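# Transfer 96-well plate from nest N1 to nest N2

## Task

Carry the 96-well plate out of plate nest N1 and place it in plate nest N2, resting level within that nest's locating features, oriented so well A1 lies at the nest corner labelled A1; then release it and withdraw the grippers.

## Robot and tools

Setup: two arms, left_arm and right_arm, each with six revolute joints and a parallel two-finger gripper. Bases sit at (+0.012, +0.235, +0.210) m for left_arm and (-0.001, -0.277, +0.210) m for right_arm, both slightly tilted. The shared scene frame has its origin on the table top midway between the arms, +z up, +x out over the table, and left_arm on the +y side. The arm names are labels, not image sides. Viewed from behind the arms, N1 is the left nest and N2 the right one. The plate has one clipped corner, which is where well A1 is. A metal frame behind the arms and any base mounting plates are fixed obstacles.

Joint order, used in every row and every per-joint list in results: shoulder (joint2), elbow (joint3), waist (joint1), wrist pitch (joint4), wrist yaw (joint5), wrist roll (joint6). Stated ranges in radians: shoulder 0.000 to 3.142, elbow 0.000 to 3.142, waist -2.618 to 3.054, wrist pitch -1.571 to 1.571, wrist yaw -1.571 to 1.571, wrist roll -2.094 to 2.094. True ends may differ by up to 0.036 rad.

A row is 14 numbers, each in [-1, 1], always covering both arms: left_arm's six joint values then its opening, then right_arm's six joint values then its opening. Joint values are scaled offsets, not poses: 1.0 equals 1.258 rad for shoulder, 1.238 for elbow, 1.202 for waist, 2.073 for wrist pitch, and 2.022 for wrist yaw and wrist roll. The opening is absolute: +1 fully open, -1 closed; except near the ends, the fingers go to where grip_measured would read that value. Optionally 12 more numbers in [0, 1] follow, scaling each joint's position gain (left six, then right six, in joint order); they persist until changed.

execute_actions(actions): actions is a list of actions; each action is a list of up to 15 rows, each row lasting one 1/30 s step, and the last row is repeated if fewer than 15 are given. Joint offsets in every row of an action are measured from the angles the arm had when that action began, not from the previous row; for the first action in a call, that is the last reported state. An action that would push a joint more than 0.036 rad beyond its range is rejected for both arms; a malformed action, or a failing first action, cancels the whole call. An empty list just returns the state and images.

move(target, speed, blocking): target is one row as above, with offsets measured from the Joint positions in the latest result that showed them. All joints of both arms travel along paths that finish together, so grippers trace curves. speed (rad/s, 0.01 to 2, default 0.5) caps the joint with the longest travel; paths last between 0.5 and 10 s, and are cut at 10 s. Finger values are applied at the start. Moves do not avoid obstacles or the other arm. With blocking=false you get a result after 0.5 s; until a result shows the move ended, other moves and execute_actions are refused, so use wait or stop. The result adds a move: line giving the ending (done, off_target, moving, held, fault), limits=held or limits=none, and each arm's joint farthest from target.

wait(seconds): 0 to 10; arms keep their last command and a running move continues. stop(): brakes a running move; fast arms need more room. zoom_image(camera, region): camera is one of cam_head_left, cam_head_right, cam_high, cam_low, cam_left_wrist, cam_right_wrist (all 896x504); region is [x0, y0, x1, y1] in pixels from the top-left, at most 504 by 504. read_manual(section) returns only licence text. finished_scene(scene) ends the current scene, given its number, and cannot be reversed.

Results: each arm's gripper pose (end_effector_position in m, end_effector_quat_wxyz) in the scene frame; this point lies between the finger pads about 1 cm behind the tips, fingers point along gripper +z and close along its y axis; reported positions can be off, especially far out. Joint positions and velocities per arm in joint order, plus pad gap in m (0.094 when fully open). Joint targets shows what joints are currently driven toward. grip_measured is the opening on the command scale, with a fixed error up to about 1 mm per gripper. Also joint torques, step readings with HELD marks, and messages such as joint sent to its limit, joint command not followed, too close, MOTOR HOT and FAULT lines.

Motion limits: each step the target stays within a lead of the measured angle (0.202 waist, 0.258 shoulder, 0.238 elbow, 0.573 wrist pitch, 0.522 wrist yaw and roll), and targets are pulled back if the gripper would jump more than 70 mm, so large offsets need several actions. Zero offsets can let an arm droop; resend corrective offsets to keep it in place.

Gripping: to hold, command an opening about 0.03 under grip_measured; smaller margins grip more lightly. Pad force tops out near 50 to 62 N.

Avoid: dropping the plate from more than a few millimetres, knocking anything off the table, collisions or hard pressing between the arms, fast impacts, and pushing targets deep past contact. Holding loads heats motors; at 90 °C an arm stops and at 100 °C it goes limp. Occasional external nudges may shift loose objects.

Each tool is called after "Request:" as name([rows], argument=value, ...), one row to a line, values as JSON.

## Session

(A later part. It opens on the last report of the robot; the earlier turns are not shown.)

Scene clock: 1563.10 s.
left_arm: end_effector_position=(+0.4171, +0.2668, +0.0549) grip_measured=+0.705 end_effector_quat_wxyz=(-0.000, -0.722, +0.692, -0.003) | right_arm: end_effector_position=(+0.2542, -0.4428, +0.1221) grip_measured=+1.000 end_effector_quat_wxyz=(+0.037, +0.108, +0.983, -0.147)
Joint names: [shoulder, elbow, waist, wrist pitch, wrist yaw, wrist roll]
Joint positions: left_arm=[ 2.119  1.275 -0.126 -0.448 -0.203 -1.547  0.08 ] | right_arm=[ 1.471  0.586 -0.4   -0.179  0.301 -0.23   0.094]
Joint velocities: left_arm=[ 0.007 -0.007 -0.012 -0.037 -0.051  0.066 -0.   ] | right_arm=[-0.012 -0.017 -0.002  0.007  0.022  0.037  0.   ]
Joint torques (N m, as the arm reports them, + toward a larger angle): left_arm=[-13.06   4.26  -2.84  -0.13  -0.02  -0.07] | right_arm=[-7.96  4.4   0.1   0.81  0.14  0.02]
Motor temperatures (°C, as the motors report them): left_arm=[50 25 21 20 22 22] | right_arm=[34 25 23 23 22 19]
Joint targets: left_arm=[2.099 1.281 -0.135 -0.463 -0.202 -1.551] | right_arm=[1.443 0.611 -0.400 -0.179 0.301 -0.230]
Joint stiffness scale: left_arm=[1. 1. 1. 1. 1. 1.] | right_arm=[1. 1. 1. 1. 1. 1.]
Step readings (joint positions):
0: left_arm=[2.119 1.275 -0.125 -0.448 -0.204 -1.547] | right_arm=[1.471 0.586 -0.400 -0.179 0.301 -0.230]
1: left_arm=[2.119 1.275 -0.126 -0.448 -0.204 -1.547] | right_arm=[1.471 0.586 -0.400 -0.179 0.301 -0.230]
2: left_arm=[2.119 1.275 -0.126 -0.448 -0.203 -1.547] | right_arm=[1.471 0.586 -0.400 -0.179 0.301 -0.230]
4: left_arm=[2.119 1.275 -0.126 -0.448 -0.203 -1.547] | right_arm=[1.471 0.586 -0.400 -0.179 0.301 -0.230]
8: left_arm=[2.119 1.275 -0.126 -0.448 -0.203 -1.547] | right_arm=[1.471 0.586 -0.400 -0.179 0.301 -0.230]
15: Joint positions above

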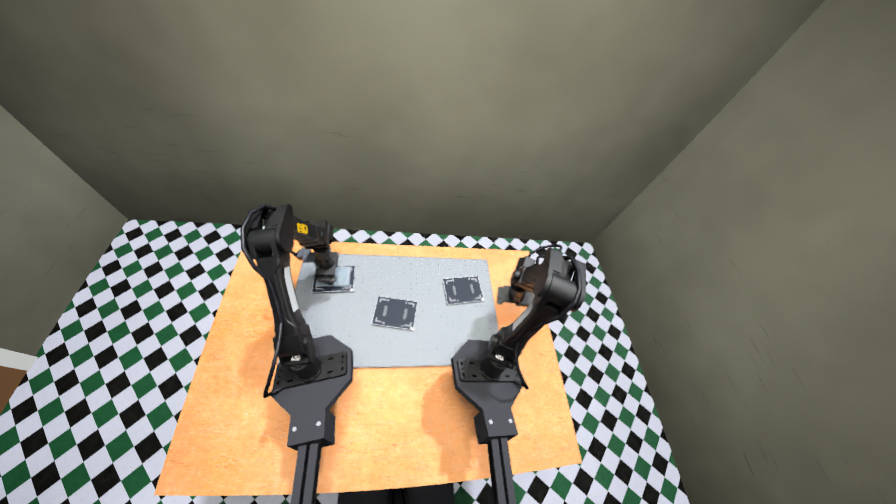

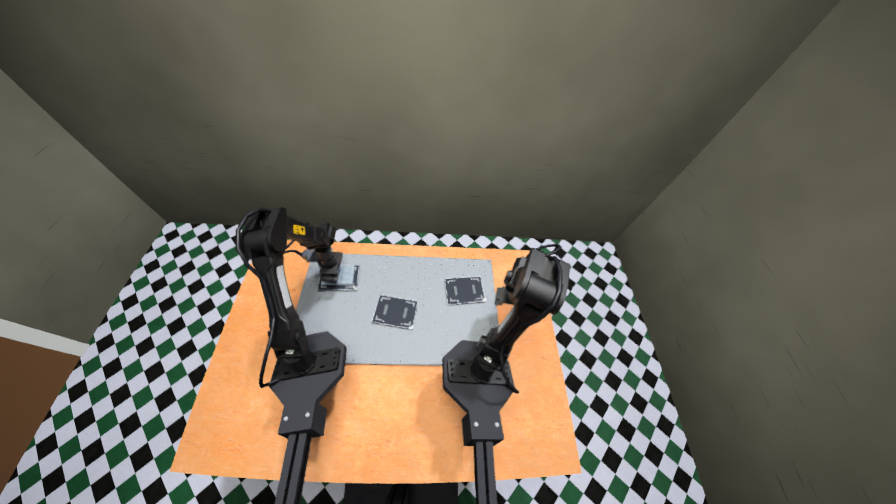

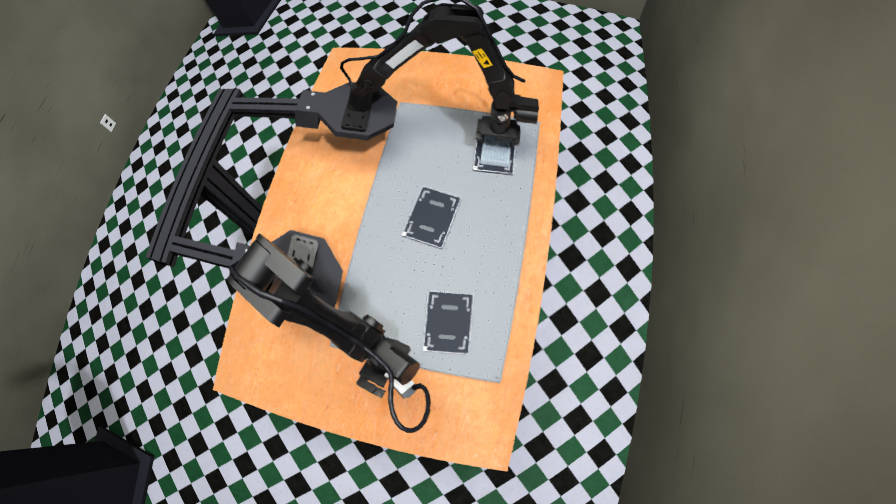

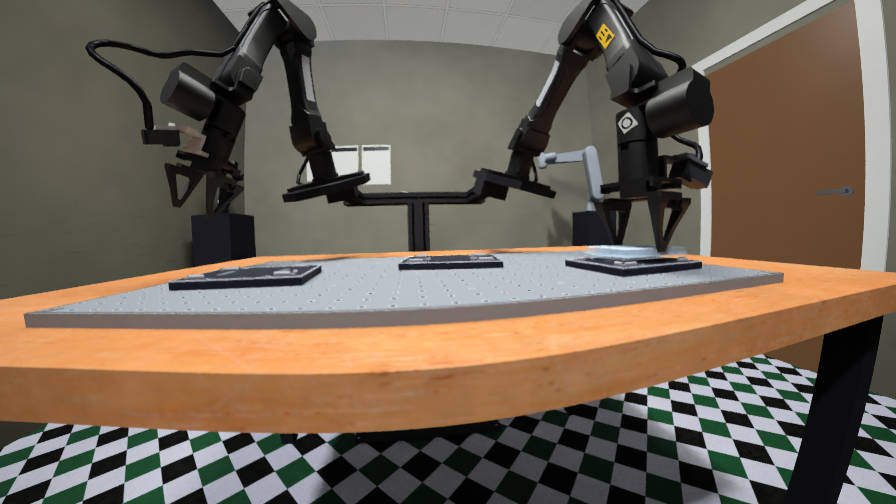

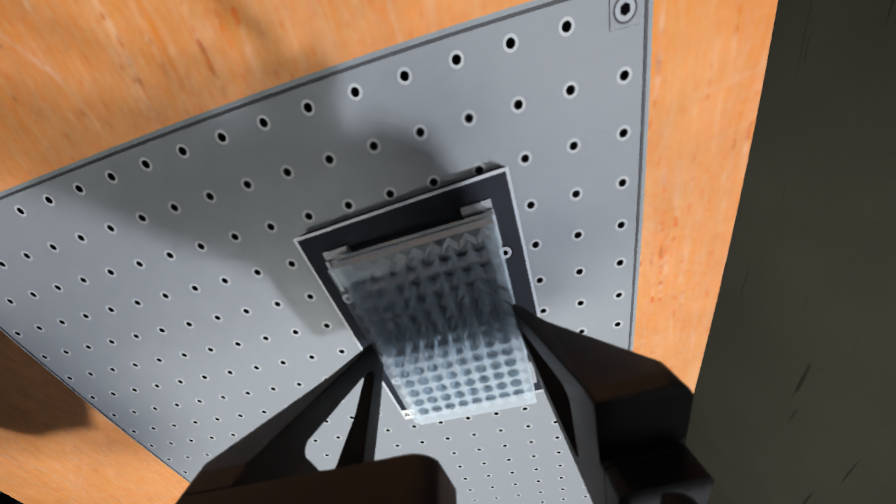

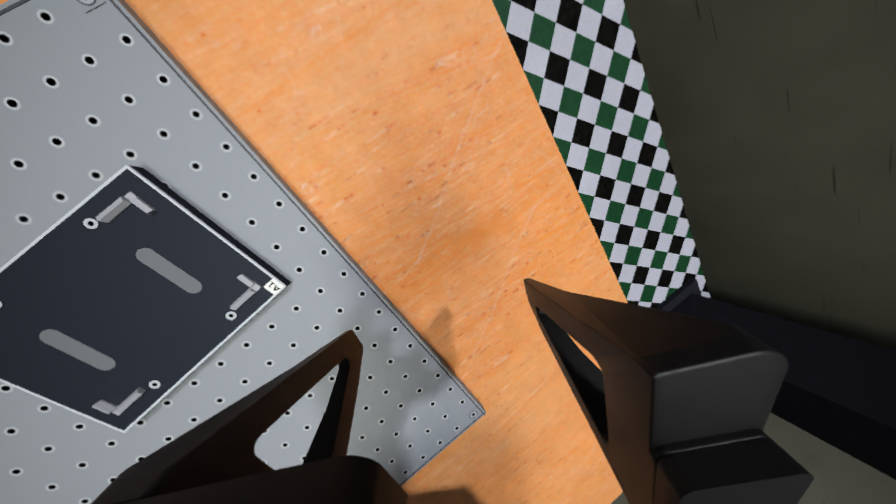

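One-row kicks give 0.4 mm steps. One more.

Request:
execute_actions([
  [[-0.0160,0.0048,-0.0216,-0.0072,0.001,-0.002,0.67,-0.022,0.02,0,0,0,0,1],[-0.0160,0.0048,-0.008,-0.0072,0.001,-0.002,0.67,-0.022,0.02,0,0,0,0,1]],
])

Scene clock: 1566.20 s.
left_arm: end_effector_position=(+0.4171, +0.2663, +0.0550) grip_measured=+0.705 end_effector_quat_wxyz=(-0.000, -0.722, +0.692, -0.003) | right_arm: end_effector_position=(+0.2542, -0.4428, +0.1221) grip_measured=+1.000 end_effector_quat_wxyz=(+0.037, +0.108, +0.983, -0.147)
Joint names: [shoulder, elbow, waist, wrist pitch, wrist yaw, wrist roll]
Joint positions: left_arm=[ 2.119  1.275 -0.127 -0.448 -0.203 -1.547  0.08 ] | right_arm=[ 1.471  0.586 -0.4   -0.179  0.301 -0.23   0.094]
Joint velocities: left_arm=[ 0.002  0.027 -0.007 -0.037  0.007 -0.051 -0.001] | right_arm=[ 0.007  0.002  0.007 -0.022 -0.095 -0.007  0.   ]
Joint torques (N m, as the arm reports them, + toward a larger angle): left_arm=[-13.05   4.27  -2.81  -0.12  -0.01  -0.07] | right_arm=[-7.9   4.37  0.13  0.81  0.15  0.02]
Motor temperatures (°C, as the motors report them): left_arm=[51 25 21 20 22 22] | right_arm=[34 25 23 23 22 19]
Joint targets: left_arm=[2.099 1.281 -0.136 -0.463 -0.201 -1.551] | right_arm=[1.443 0.611 -0.400 -0.179 0.301 -0.230]
Joint stiffness scale: left_arm=[1. 1. 1. 1. 1. 1.] | right_arm=[1. 1. 1. 1. 1. 1.]
Step readings (joint positions):
0: left_arm=[2.119 1.275 -0.126 -0.448 -0.203 -1.547] | right_arm=[1.471 0.586 -0.400 -0.179 0.301 -0.230]
1: left_arm=[2.119 1.275 -0.127 -0.448 -0.203 -1.547] | right_arm=[1.471 0.586 -0.400 -0.179 0.301 -0.230]
2: left_arm=[2.119 1.275 -0.127 -0.448 -0.203 -1.547] | right_arm=[1.471 0.586 -0.400 -0.179 0.301 -0.230]
4: left_arm=[2.119 1.275 -0.127 -0.448 -0.203 -1.547] | right_arm=[1.471 0.586 -0.400 -0.179 0.301 -0.230]
8: left_arm=[2.119 1.275 -0.127 -0.448 -0.203 -1.547] | right_arm=[1.471 0.586 -0.400 -0.179 0.301 -0.230]
15: Joint positions above

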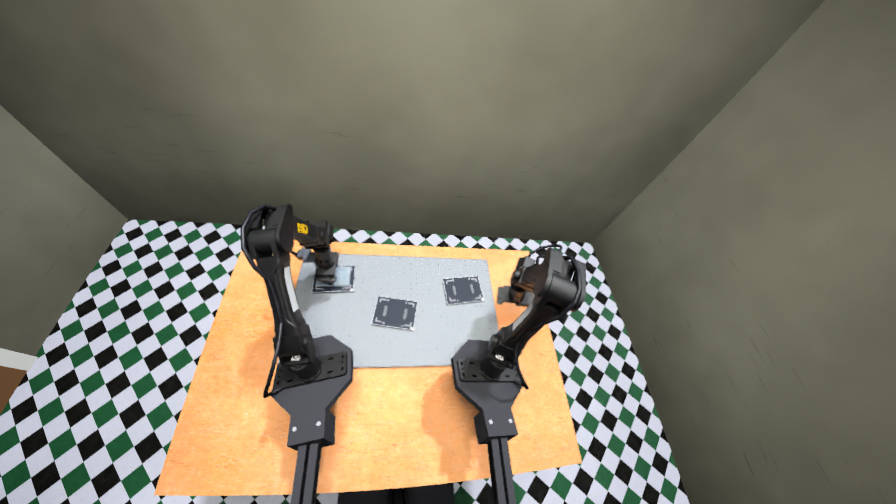

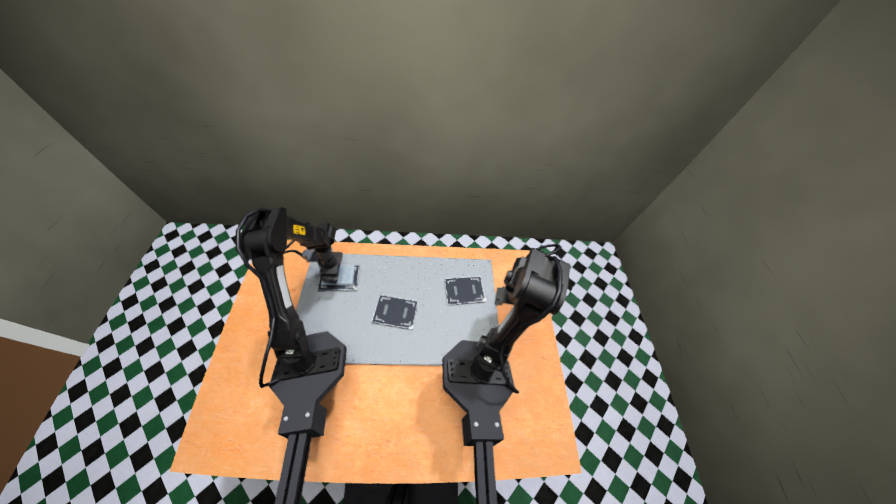

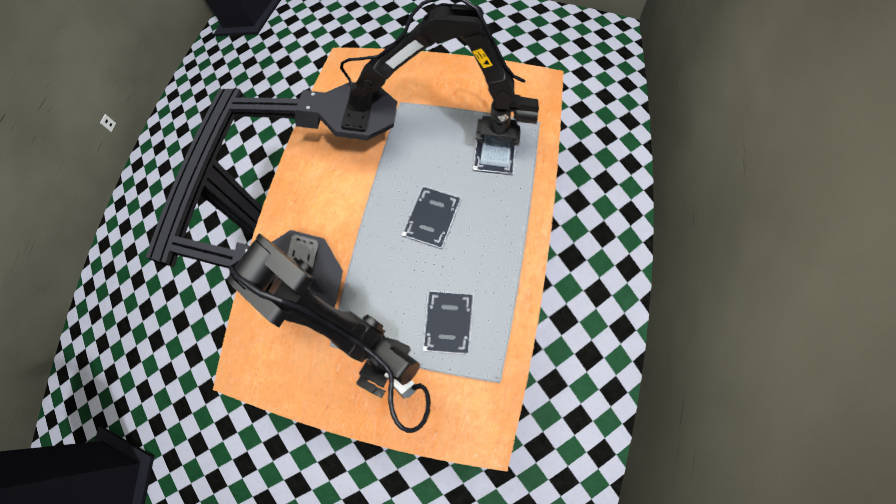

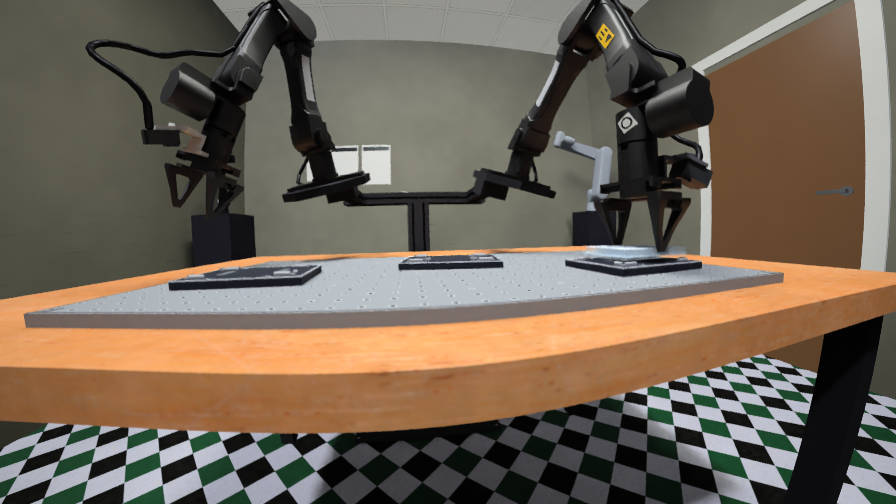

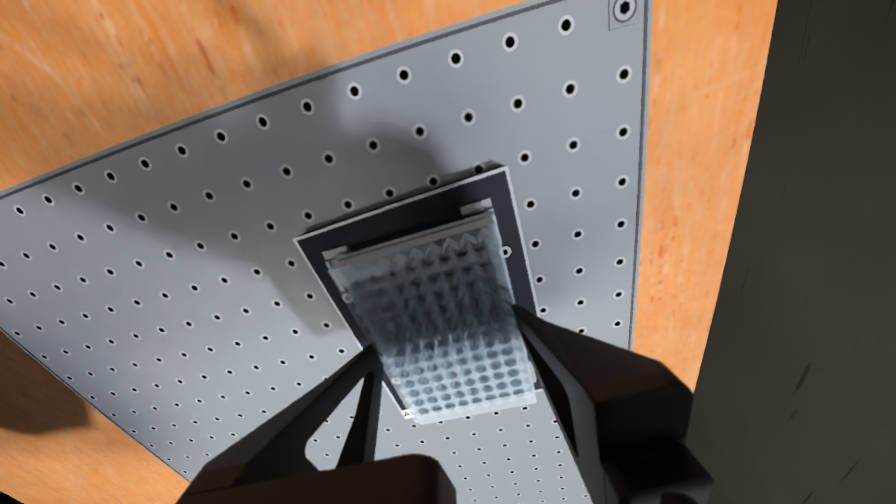

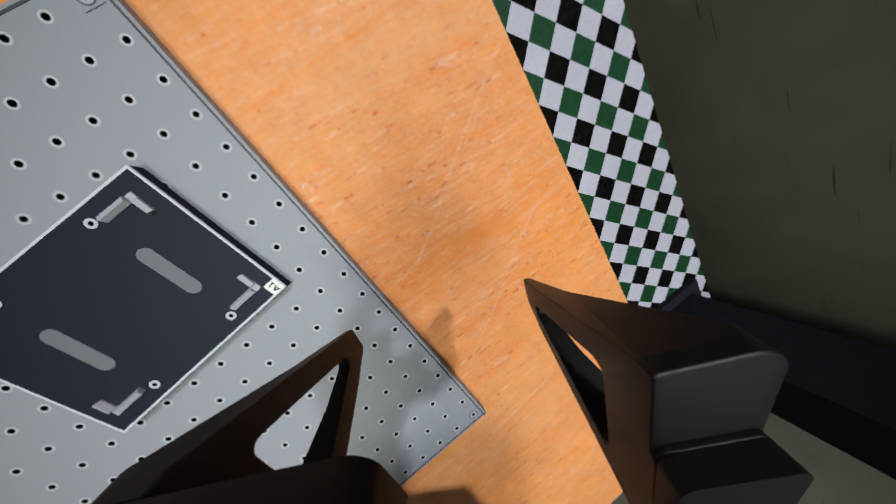

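Request:
execute_actions([
  [[0.0159,0.0048,-0.005,0.011,0.001,-0.002,0.67,-0.022,0.02,0,0,0,0,1],[0.0159,0.0048,-0.005,0.0,0.001,-0.002,0.67,-0.022,0.02,0,0,0,0,1]],
])

Scene clock: 1572.90 s.
left_arm: end_effector_position=(+0.4152, +0.2655, +0.0518) grip_measured=+0.705 end_effector_quat_wxyz=(-0.003, -0.722, +0.692, -0.001) | right_arm: end_effector_position=(+0.2542, -0.4428, +0.1221) grip_measured=+1.000 end_effector_quat_wxyz=(+0.037, +0.108, +0.983, -0.147)
Joint names: [shoulder, elbow, waist, wrist pitch, wrist yaw, wrist roll]
Joint positions: left_arm=[ 2.128  1.275 -0.127 -0.446 -0.203 -1.549  0.08 ] | right_arm=[ 1.471  0.586 -0.4   -0.179  0.301 -0.23   0.094]
Joint velocities: left_arm=[ 0.002 -0.002 -0.012 -0.007  0.007 -0.051 -0.   ] | right_arm=[ 0.012 -0.012 -0.012  0.007  0.007 -0.095  0.   ]
Joint torques (N m, as the arm reports them, + toward a larger angle): left_arm=[-10.49   4.21  -2.61  -0.01   0.    -0.06] | right_arm=[-7.92  4.39  0.09  0.81  0.14  0.02]
Motor temperatures (°C, as the motors report them): left_arm=[51 25 21 20 22 22] | right_arm=[34 25 23 23 22 19]
Joint targets: left_arm=[2.139 1.281 -0.133 -0.447 -0.201 -1.551] | right_arm=[1.443 0.611 -0.400 -0.179 0.301 -0.230]
Joint stiffness scale: left_arm=[1. 1. 1. 1. 1. 1.] | right_arm=[1. 1. 1. 1. 1. 1.]
Step readings (joint positions):
0: left_arm=[2.119 1.275 -0.127 -0.448 -0.203 -1.547] | right_arm=[1.471 0.586 -0.400 -0.179 0.301 -0.230]
1: left_arm=[2.120 1.275 -0.127 -0.447 -0.203 -1.547] | right_arm=[1.471 0.586 -0.400 -0.179 0.301 -0.230]
2: left_arm=[2.122 1.275 -0.127 -0.445 -0.203 -1.547] | right_arm=[1.471 0.586 -0.400 -0.179 0.301 -0.230]
4: left_arm=[2.127 1.275 -0.127 -0.444 -0.203 -1.547] | right_arm=[1.471 0.586 -0.400 -0.179 0.301 -0.230]
8: left_arm=[2.128 1.275 -0.127 -0.446 -0.203 -1.548] | right_arm=[1.471 0.586 -0.400 -0.179 0.301 -0.230]
15: Joint positions above

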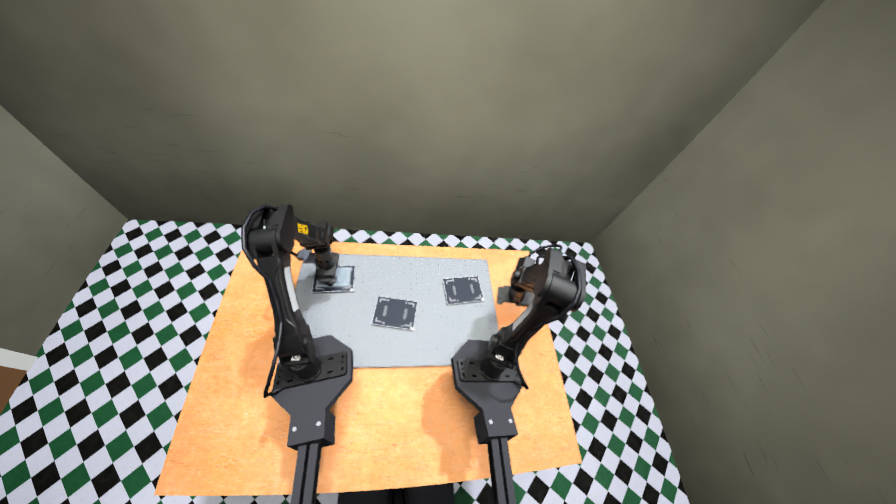

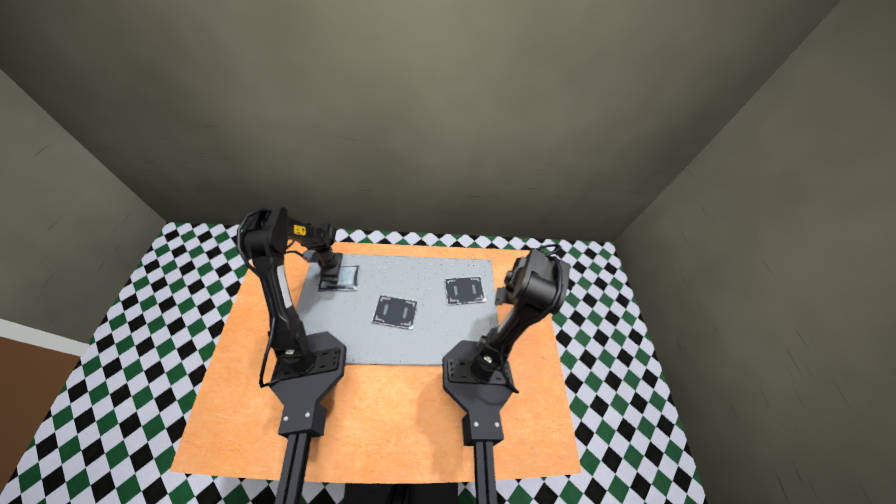

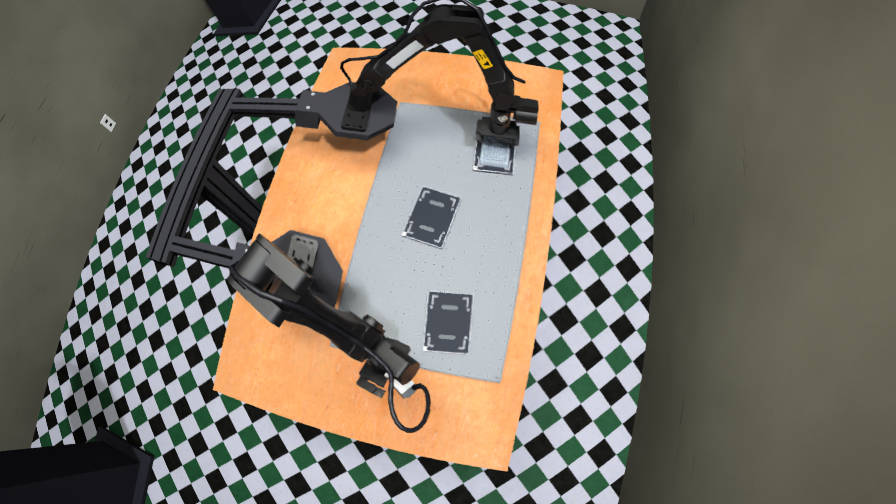

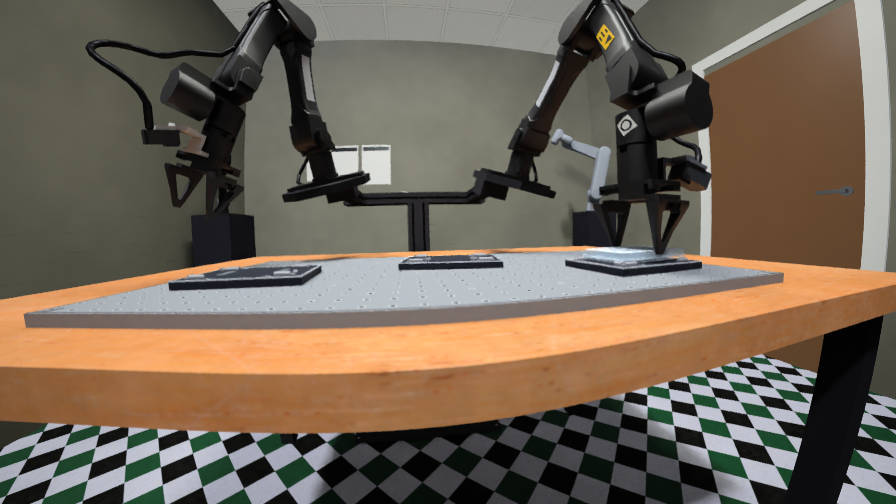

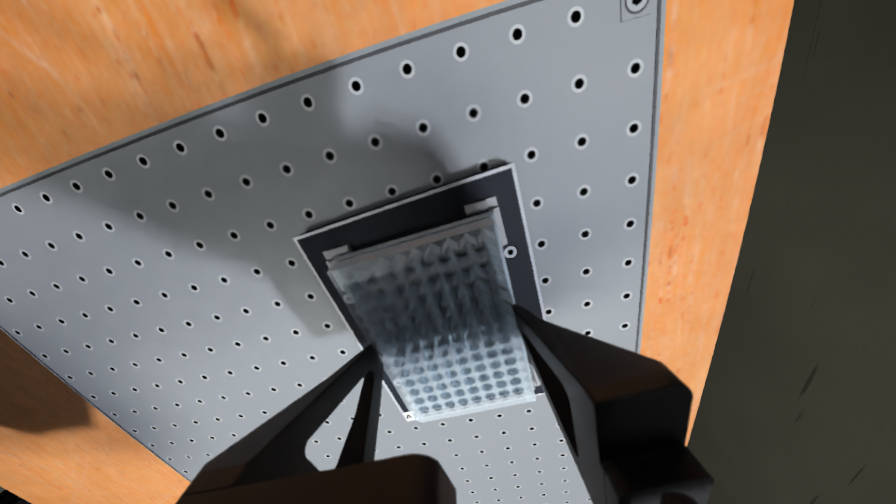

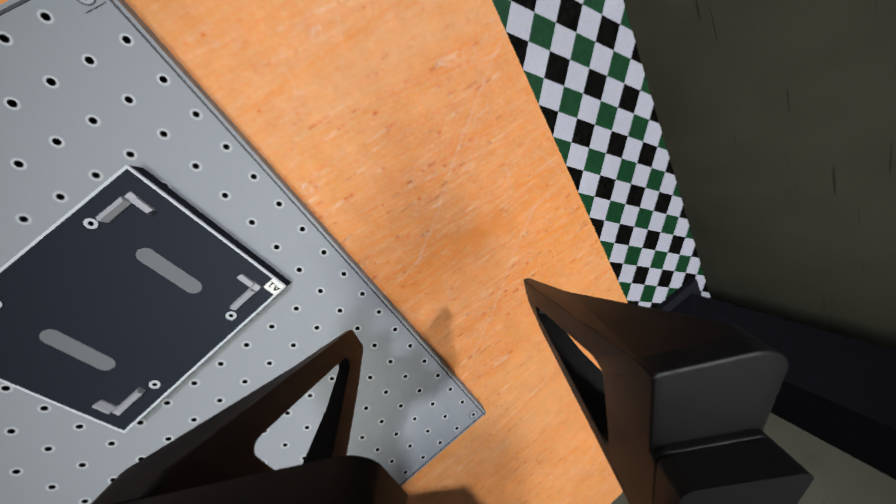

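Request:
zoom_image(camera="cam_left_wrist", region=[290,160,550,300])

Request:
zoom_image(camera="cam_left_wrist", region=[380,340,560,440])

Request:
zoom_image(camera="cam_low", region=[570,235,710,285])

Region (290, 160, 550, 300) of cam_left_wrist's 896x504 image, scaled by 1.938, with more detail than that image has; it fills the top 271 rows of this view, and the rest is white.

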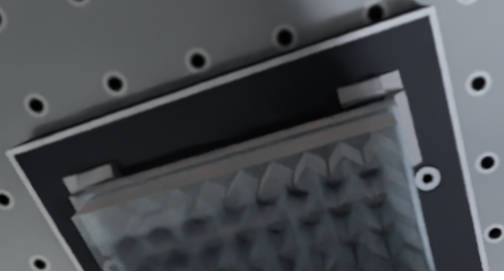

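Region (380, 340, 560, 440) of cam_left_wrist's 896x504 image, scaled by 2.800, with more detail than that image has.

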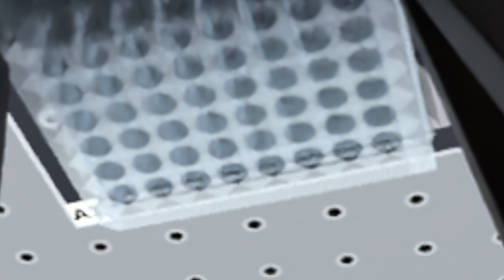

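Region (570, 235, 710, 285) of cam_low's 896x504 image, scaled by 3.600, with more detail than that image has; it fills the top 180 rows of this view, and the rest is white.

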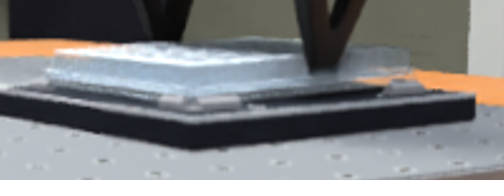

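Request:
zoom_image(camera="cam_left_wrist", region=[450,185,530,265])

Request:
zoom_image(camera="cam_left_wrist", region=[310,230,390,310])

Request:
zoom_image(camera="cam_high", region=[465,140,525,185])

Region (450, 185, 530, 265) of cam_left_wrist's 896x504 image, scaled by 6.300, with more detail than that image has.

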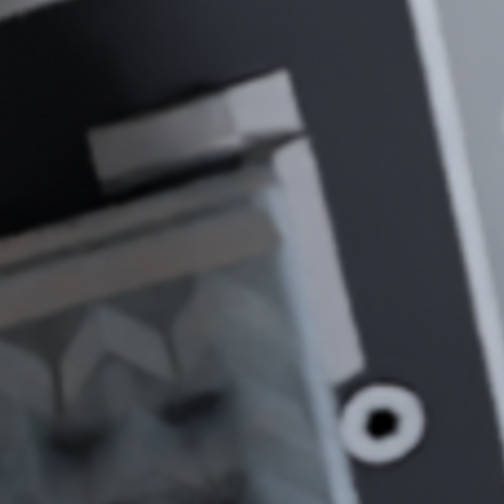

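Region (310, 230, 390, 310) of cam_left_wrist's 896x504 image, scaled by 6.300, with more detail than that image has.

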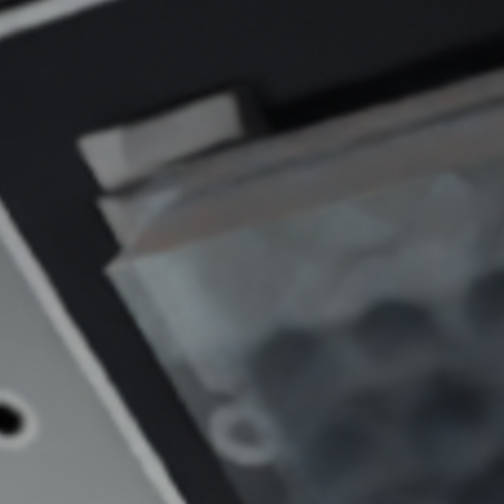

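Region (465, 140, 525, 185) of cam_high's 896x504 image, scaled by 8.400, with more detail than that image has; it fills the top 378 rows of this view, and the rest is white.

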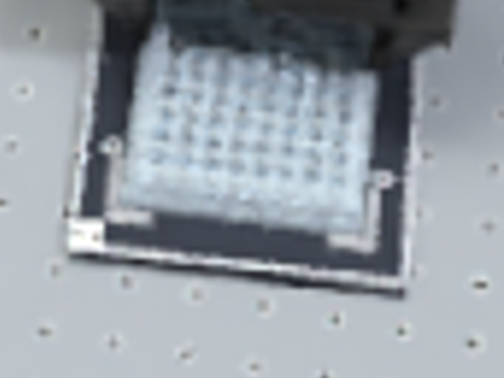

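Request:
zoom_image(camera="cam_low", region=[570,245,640,280])

Request:
zoom_image(camera="cam_low", region=[635,240,705,275])

Region (570, 245, 640, 280) of cam_low's 896x504 image, scaled by 7.200, with more detail than that image has.

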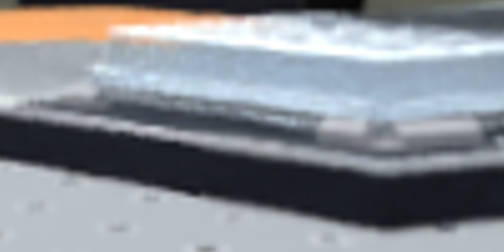

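Region (635, 240, 705, 275) of cam_low's 896x504 image, scaled by 7.200, with more detail than that image has.

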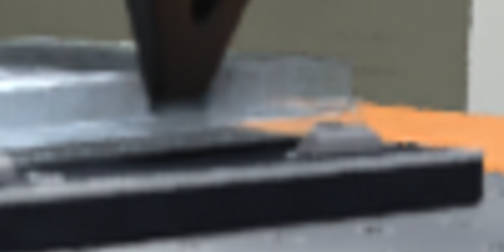

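Request:
execute_actions([
  [[-0.030,0.0048,-0.003,0,0.001,-0.001,0.67,-0.022,0.02,0,0,0,0,1],[-0.030,0.0048,-0.003,0,0.001,-0.001,0.67,-0.022,0.02,0,0,0,0,1],[-0.030,0.0048,-0.003,0,0.001,-0.001,0.67,-0.022,0.02,0,0,0,0,1],[-0.0220,0.0048,-0.003,0,0.001,-0.001,0.67,-0.022,0.02,0,0,0,0,1],[-0.0220,0.0048,-0.003,-0.012,0.001,-0.001,0.67,-0.022,0.02,0,0,0,0,1],[-0.0220,0.0048,-0.003,-0.012,0.001,-0.001,0.67,-0.022,0.02,0,0,0,0,1],[-0.0220,0.0048,-0.003,-0.0085,0.001,-0.001,0.67,-0.022,0.02,0,0,0,0,1],[-0.0220,0.0048,-0.003,-0.0085,0.001,-0.001,0.67,-0.022,0.02,0,0,0,0,1],[-0.0220,0.0048,0.0125,-0.0085,0.001,-0.001,0.67,-0.022,0.02,0,0,0,0,1],[-0.0220,0.0048,0.002,-0.0085,0.001,-0.001,0.67,-0.022,0.02,0,0,0,0,1]],
])

Scene clock: 1655.37 s.
left_arm: end_effector_position=(+0.4155, +0.2662, +0.0537) grip_measured=+0.705 end_effector_quat_wxyz=(-0.003, -0.722, +0.692, -0.001) | right_arm: end_effector_position=(+0.2542, -0.4428, +0.1221) grip_measured=+1.000 end_effector_quat_wxyz=(+0.037, +0.108, +0.983, -0.147)
Joint names: [shoulder, elbow, waist, wrist pitch, wrist yaw, wrist roll]
Joint positions: left_arm=[ 2.122  1.275 -0.126 -0.451 -0.203 -1.549  0.08 ] | right_arm=[ 1.471  0.586 -0.4   -0.179  0.301 -0.23   0.094]
Joint velocities: left_arm=[ 0.012 -0.002 -0.017 -0.037 -0.022 -0.051  0.   ] | right_arm=[ 0.002 -0.002  0.012  0.007 -0.037 -0.022  0.   ]
Joint torques (N m, as the arm reports them, + toward a larger angle): left_arm=[-13.2    4.26  -2.06  -0.12   0.    -0.05] | right_arm=[-7.92  4.44  0.12  0.8   0.14  0.02]
Motor temperatures (°C, as the motors report them): left_arm=[48 25 21 20 22 22] | right_arm=[34 25 23 23 22 19]
Joint targets: left_arm=[2.100 1.281 -0.125 -0.464 -0.201 -1.551] | right_arm=[1.443 0.611 -0.400 -0.179 0.301 -0.230]
Joint stiffness scale: left_arm=[1. 1. 1. 1. 1. 1.] | right_arm=[1. 1. 1. 1. 1. 1.]
Step readings (joint positions):
0: left_arm=[2.128 1.275 -0.127 -0.446 -0.203 -1.549] | right_arm=[1.471 0.586 -0.400 -0.179 0.301 -0.230]
1: left_arm=[2.127 1.275 -0.127 -0.446 -0.203 -1.549] | right_arm=[1.471 0.586 -0.400 -0.179 0.301 -0.230]
2: left_arm=[2.126 1.275 -0.127 -0.447 -0.203 -1.549] | right_arm=[1.471 0.586 -0.400 -0.179 0.301 -0.230]
4: left_arm=[2.123 1.275 -0.127 -0.449 -0.203 -1.549] | right_arm=[1.471 0.586 -0.400 -0.179 0.301 -0.230]
8: left_arm=[2.122 1.275 -0.127 -0.451 -0.203 -1.549] | right_arm=[1.471 0.586 -0.400 -0.179 0.301 -0.230]
15: Joint positions above

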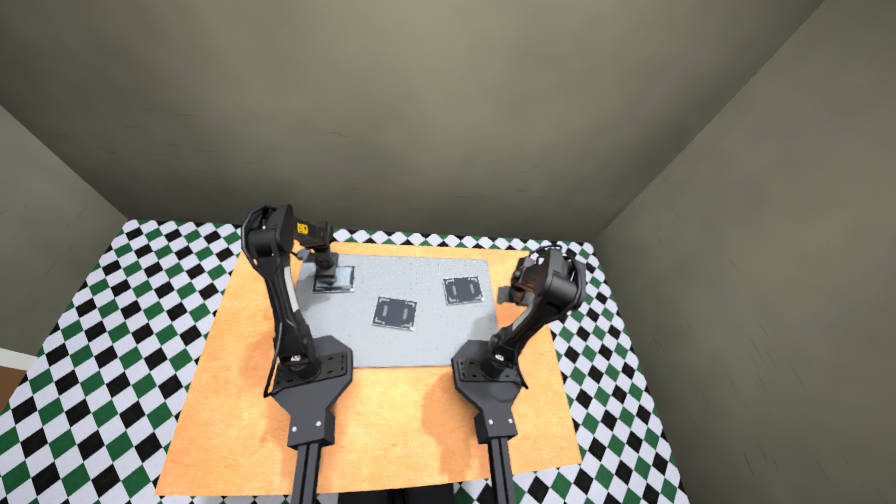

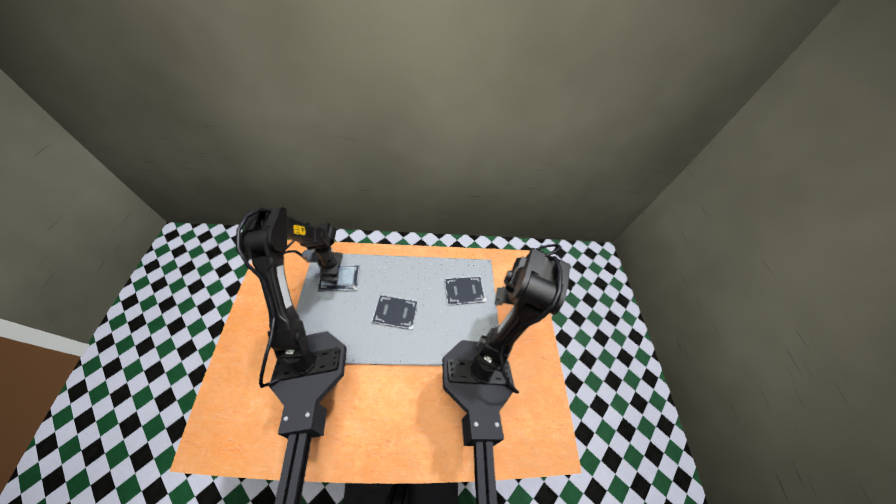

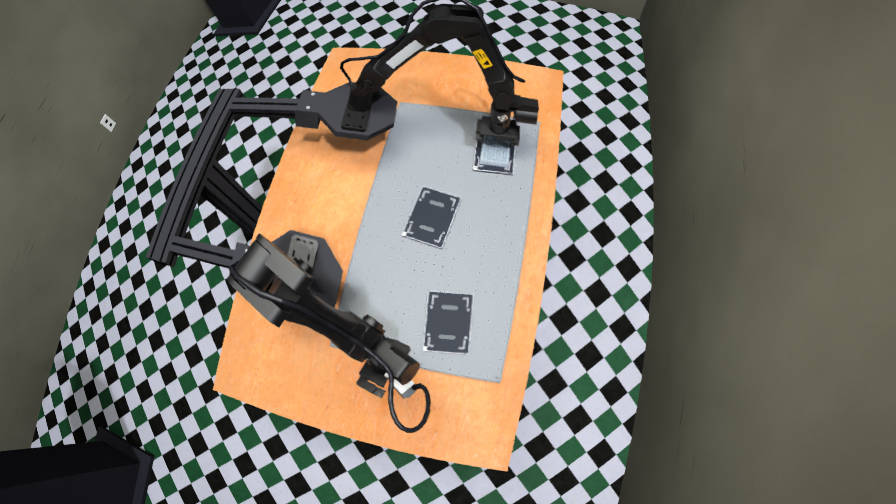

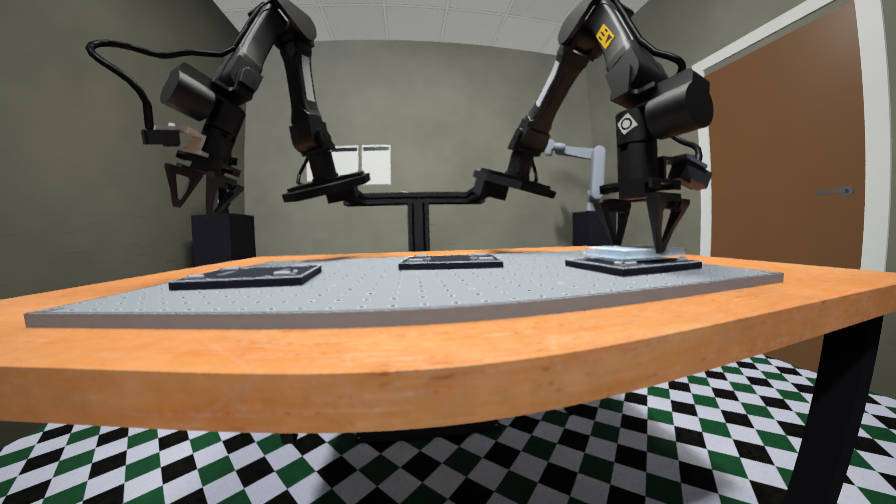

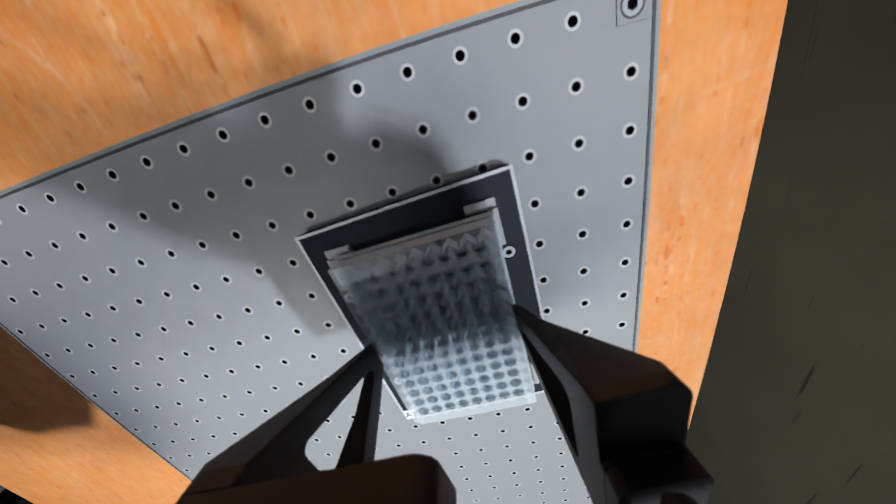

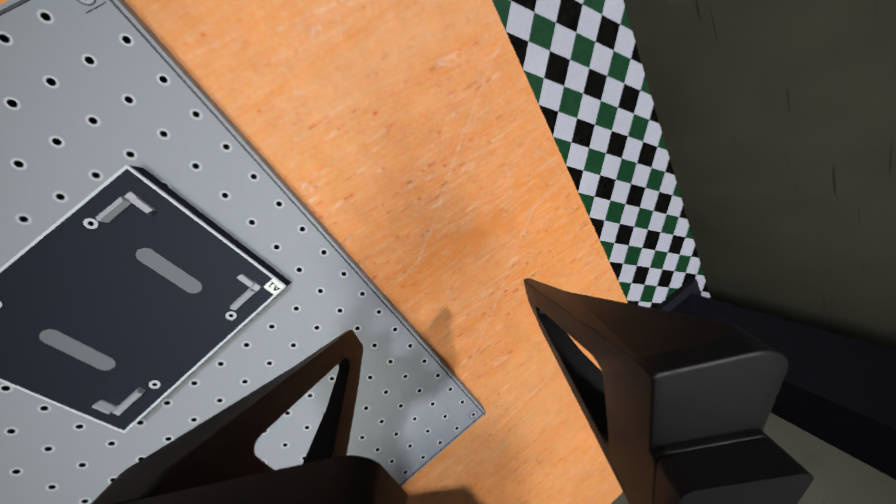

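Request:
zoom_image(camera="cam_low", region=[570,235,710,285])

Request:
zoom_image(camera="cam_left_wrist", region=[290,160,550,300])

Region (570, 235, 710, 285) of cam_low's 896x504 image, scaled by 3.600, with more detail than that image has; it fills the top 180 rows of this view, and the rest is white.

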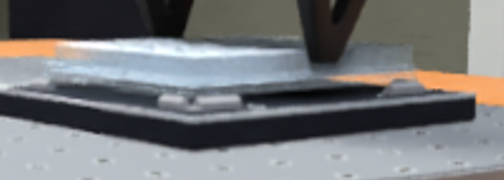

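Region (290, 160, 550, 300) of cam_left_wrist's 896x504 image, scaled by 1.938, with more detail than that image has; it fills the top 271 rows of this view, and the rest is white.

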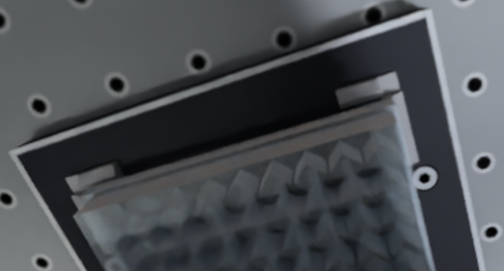

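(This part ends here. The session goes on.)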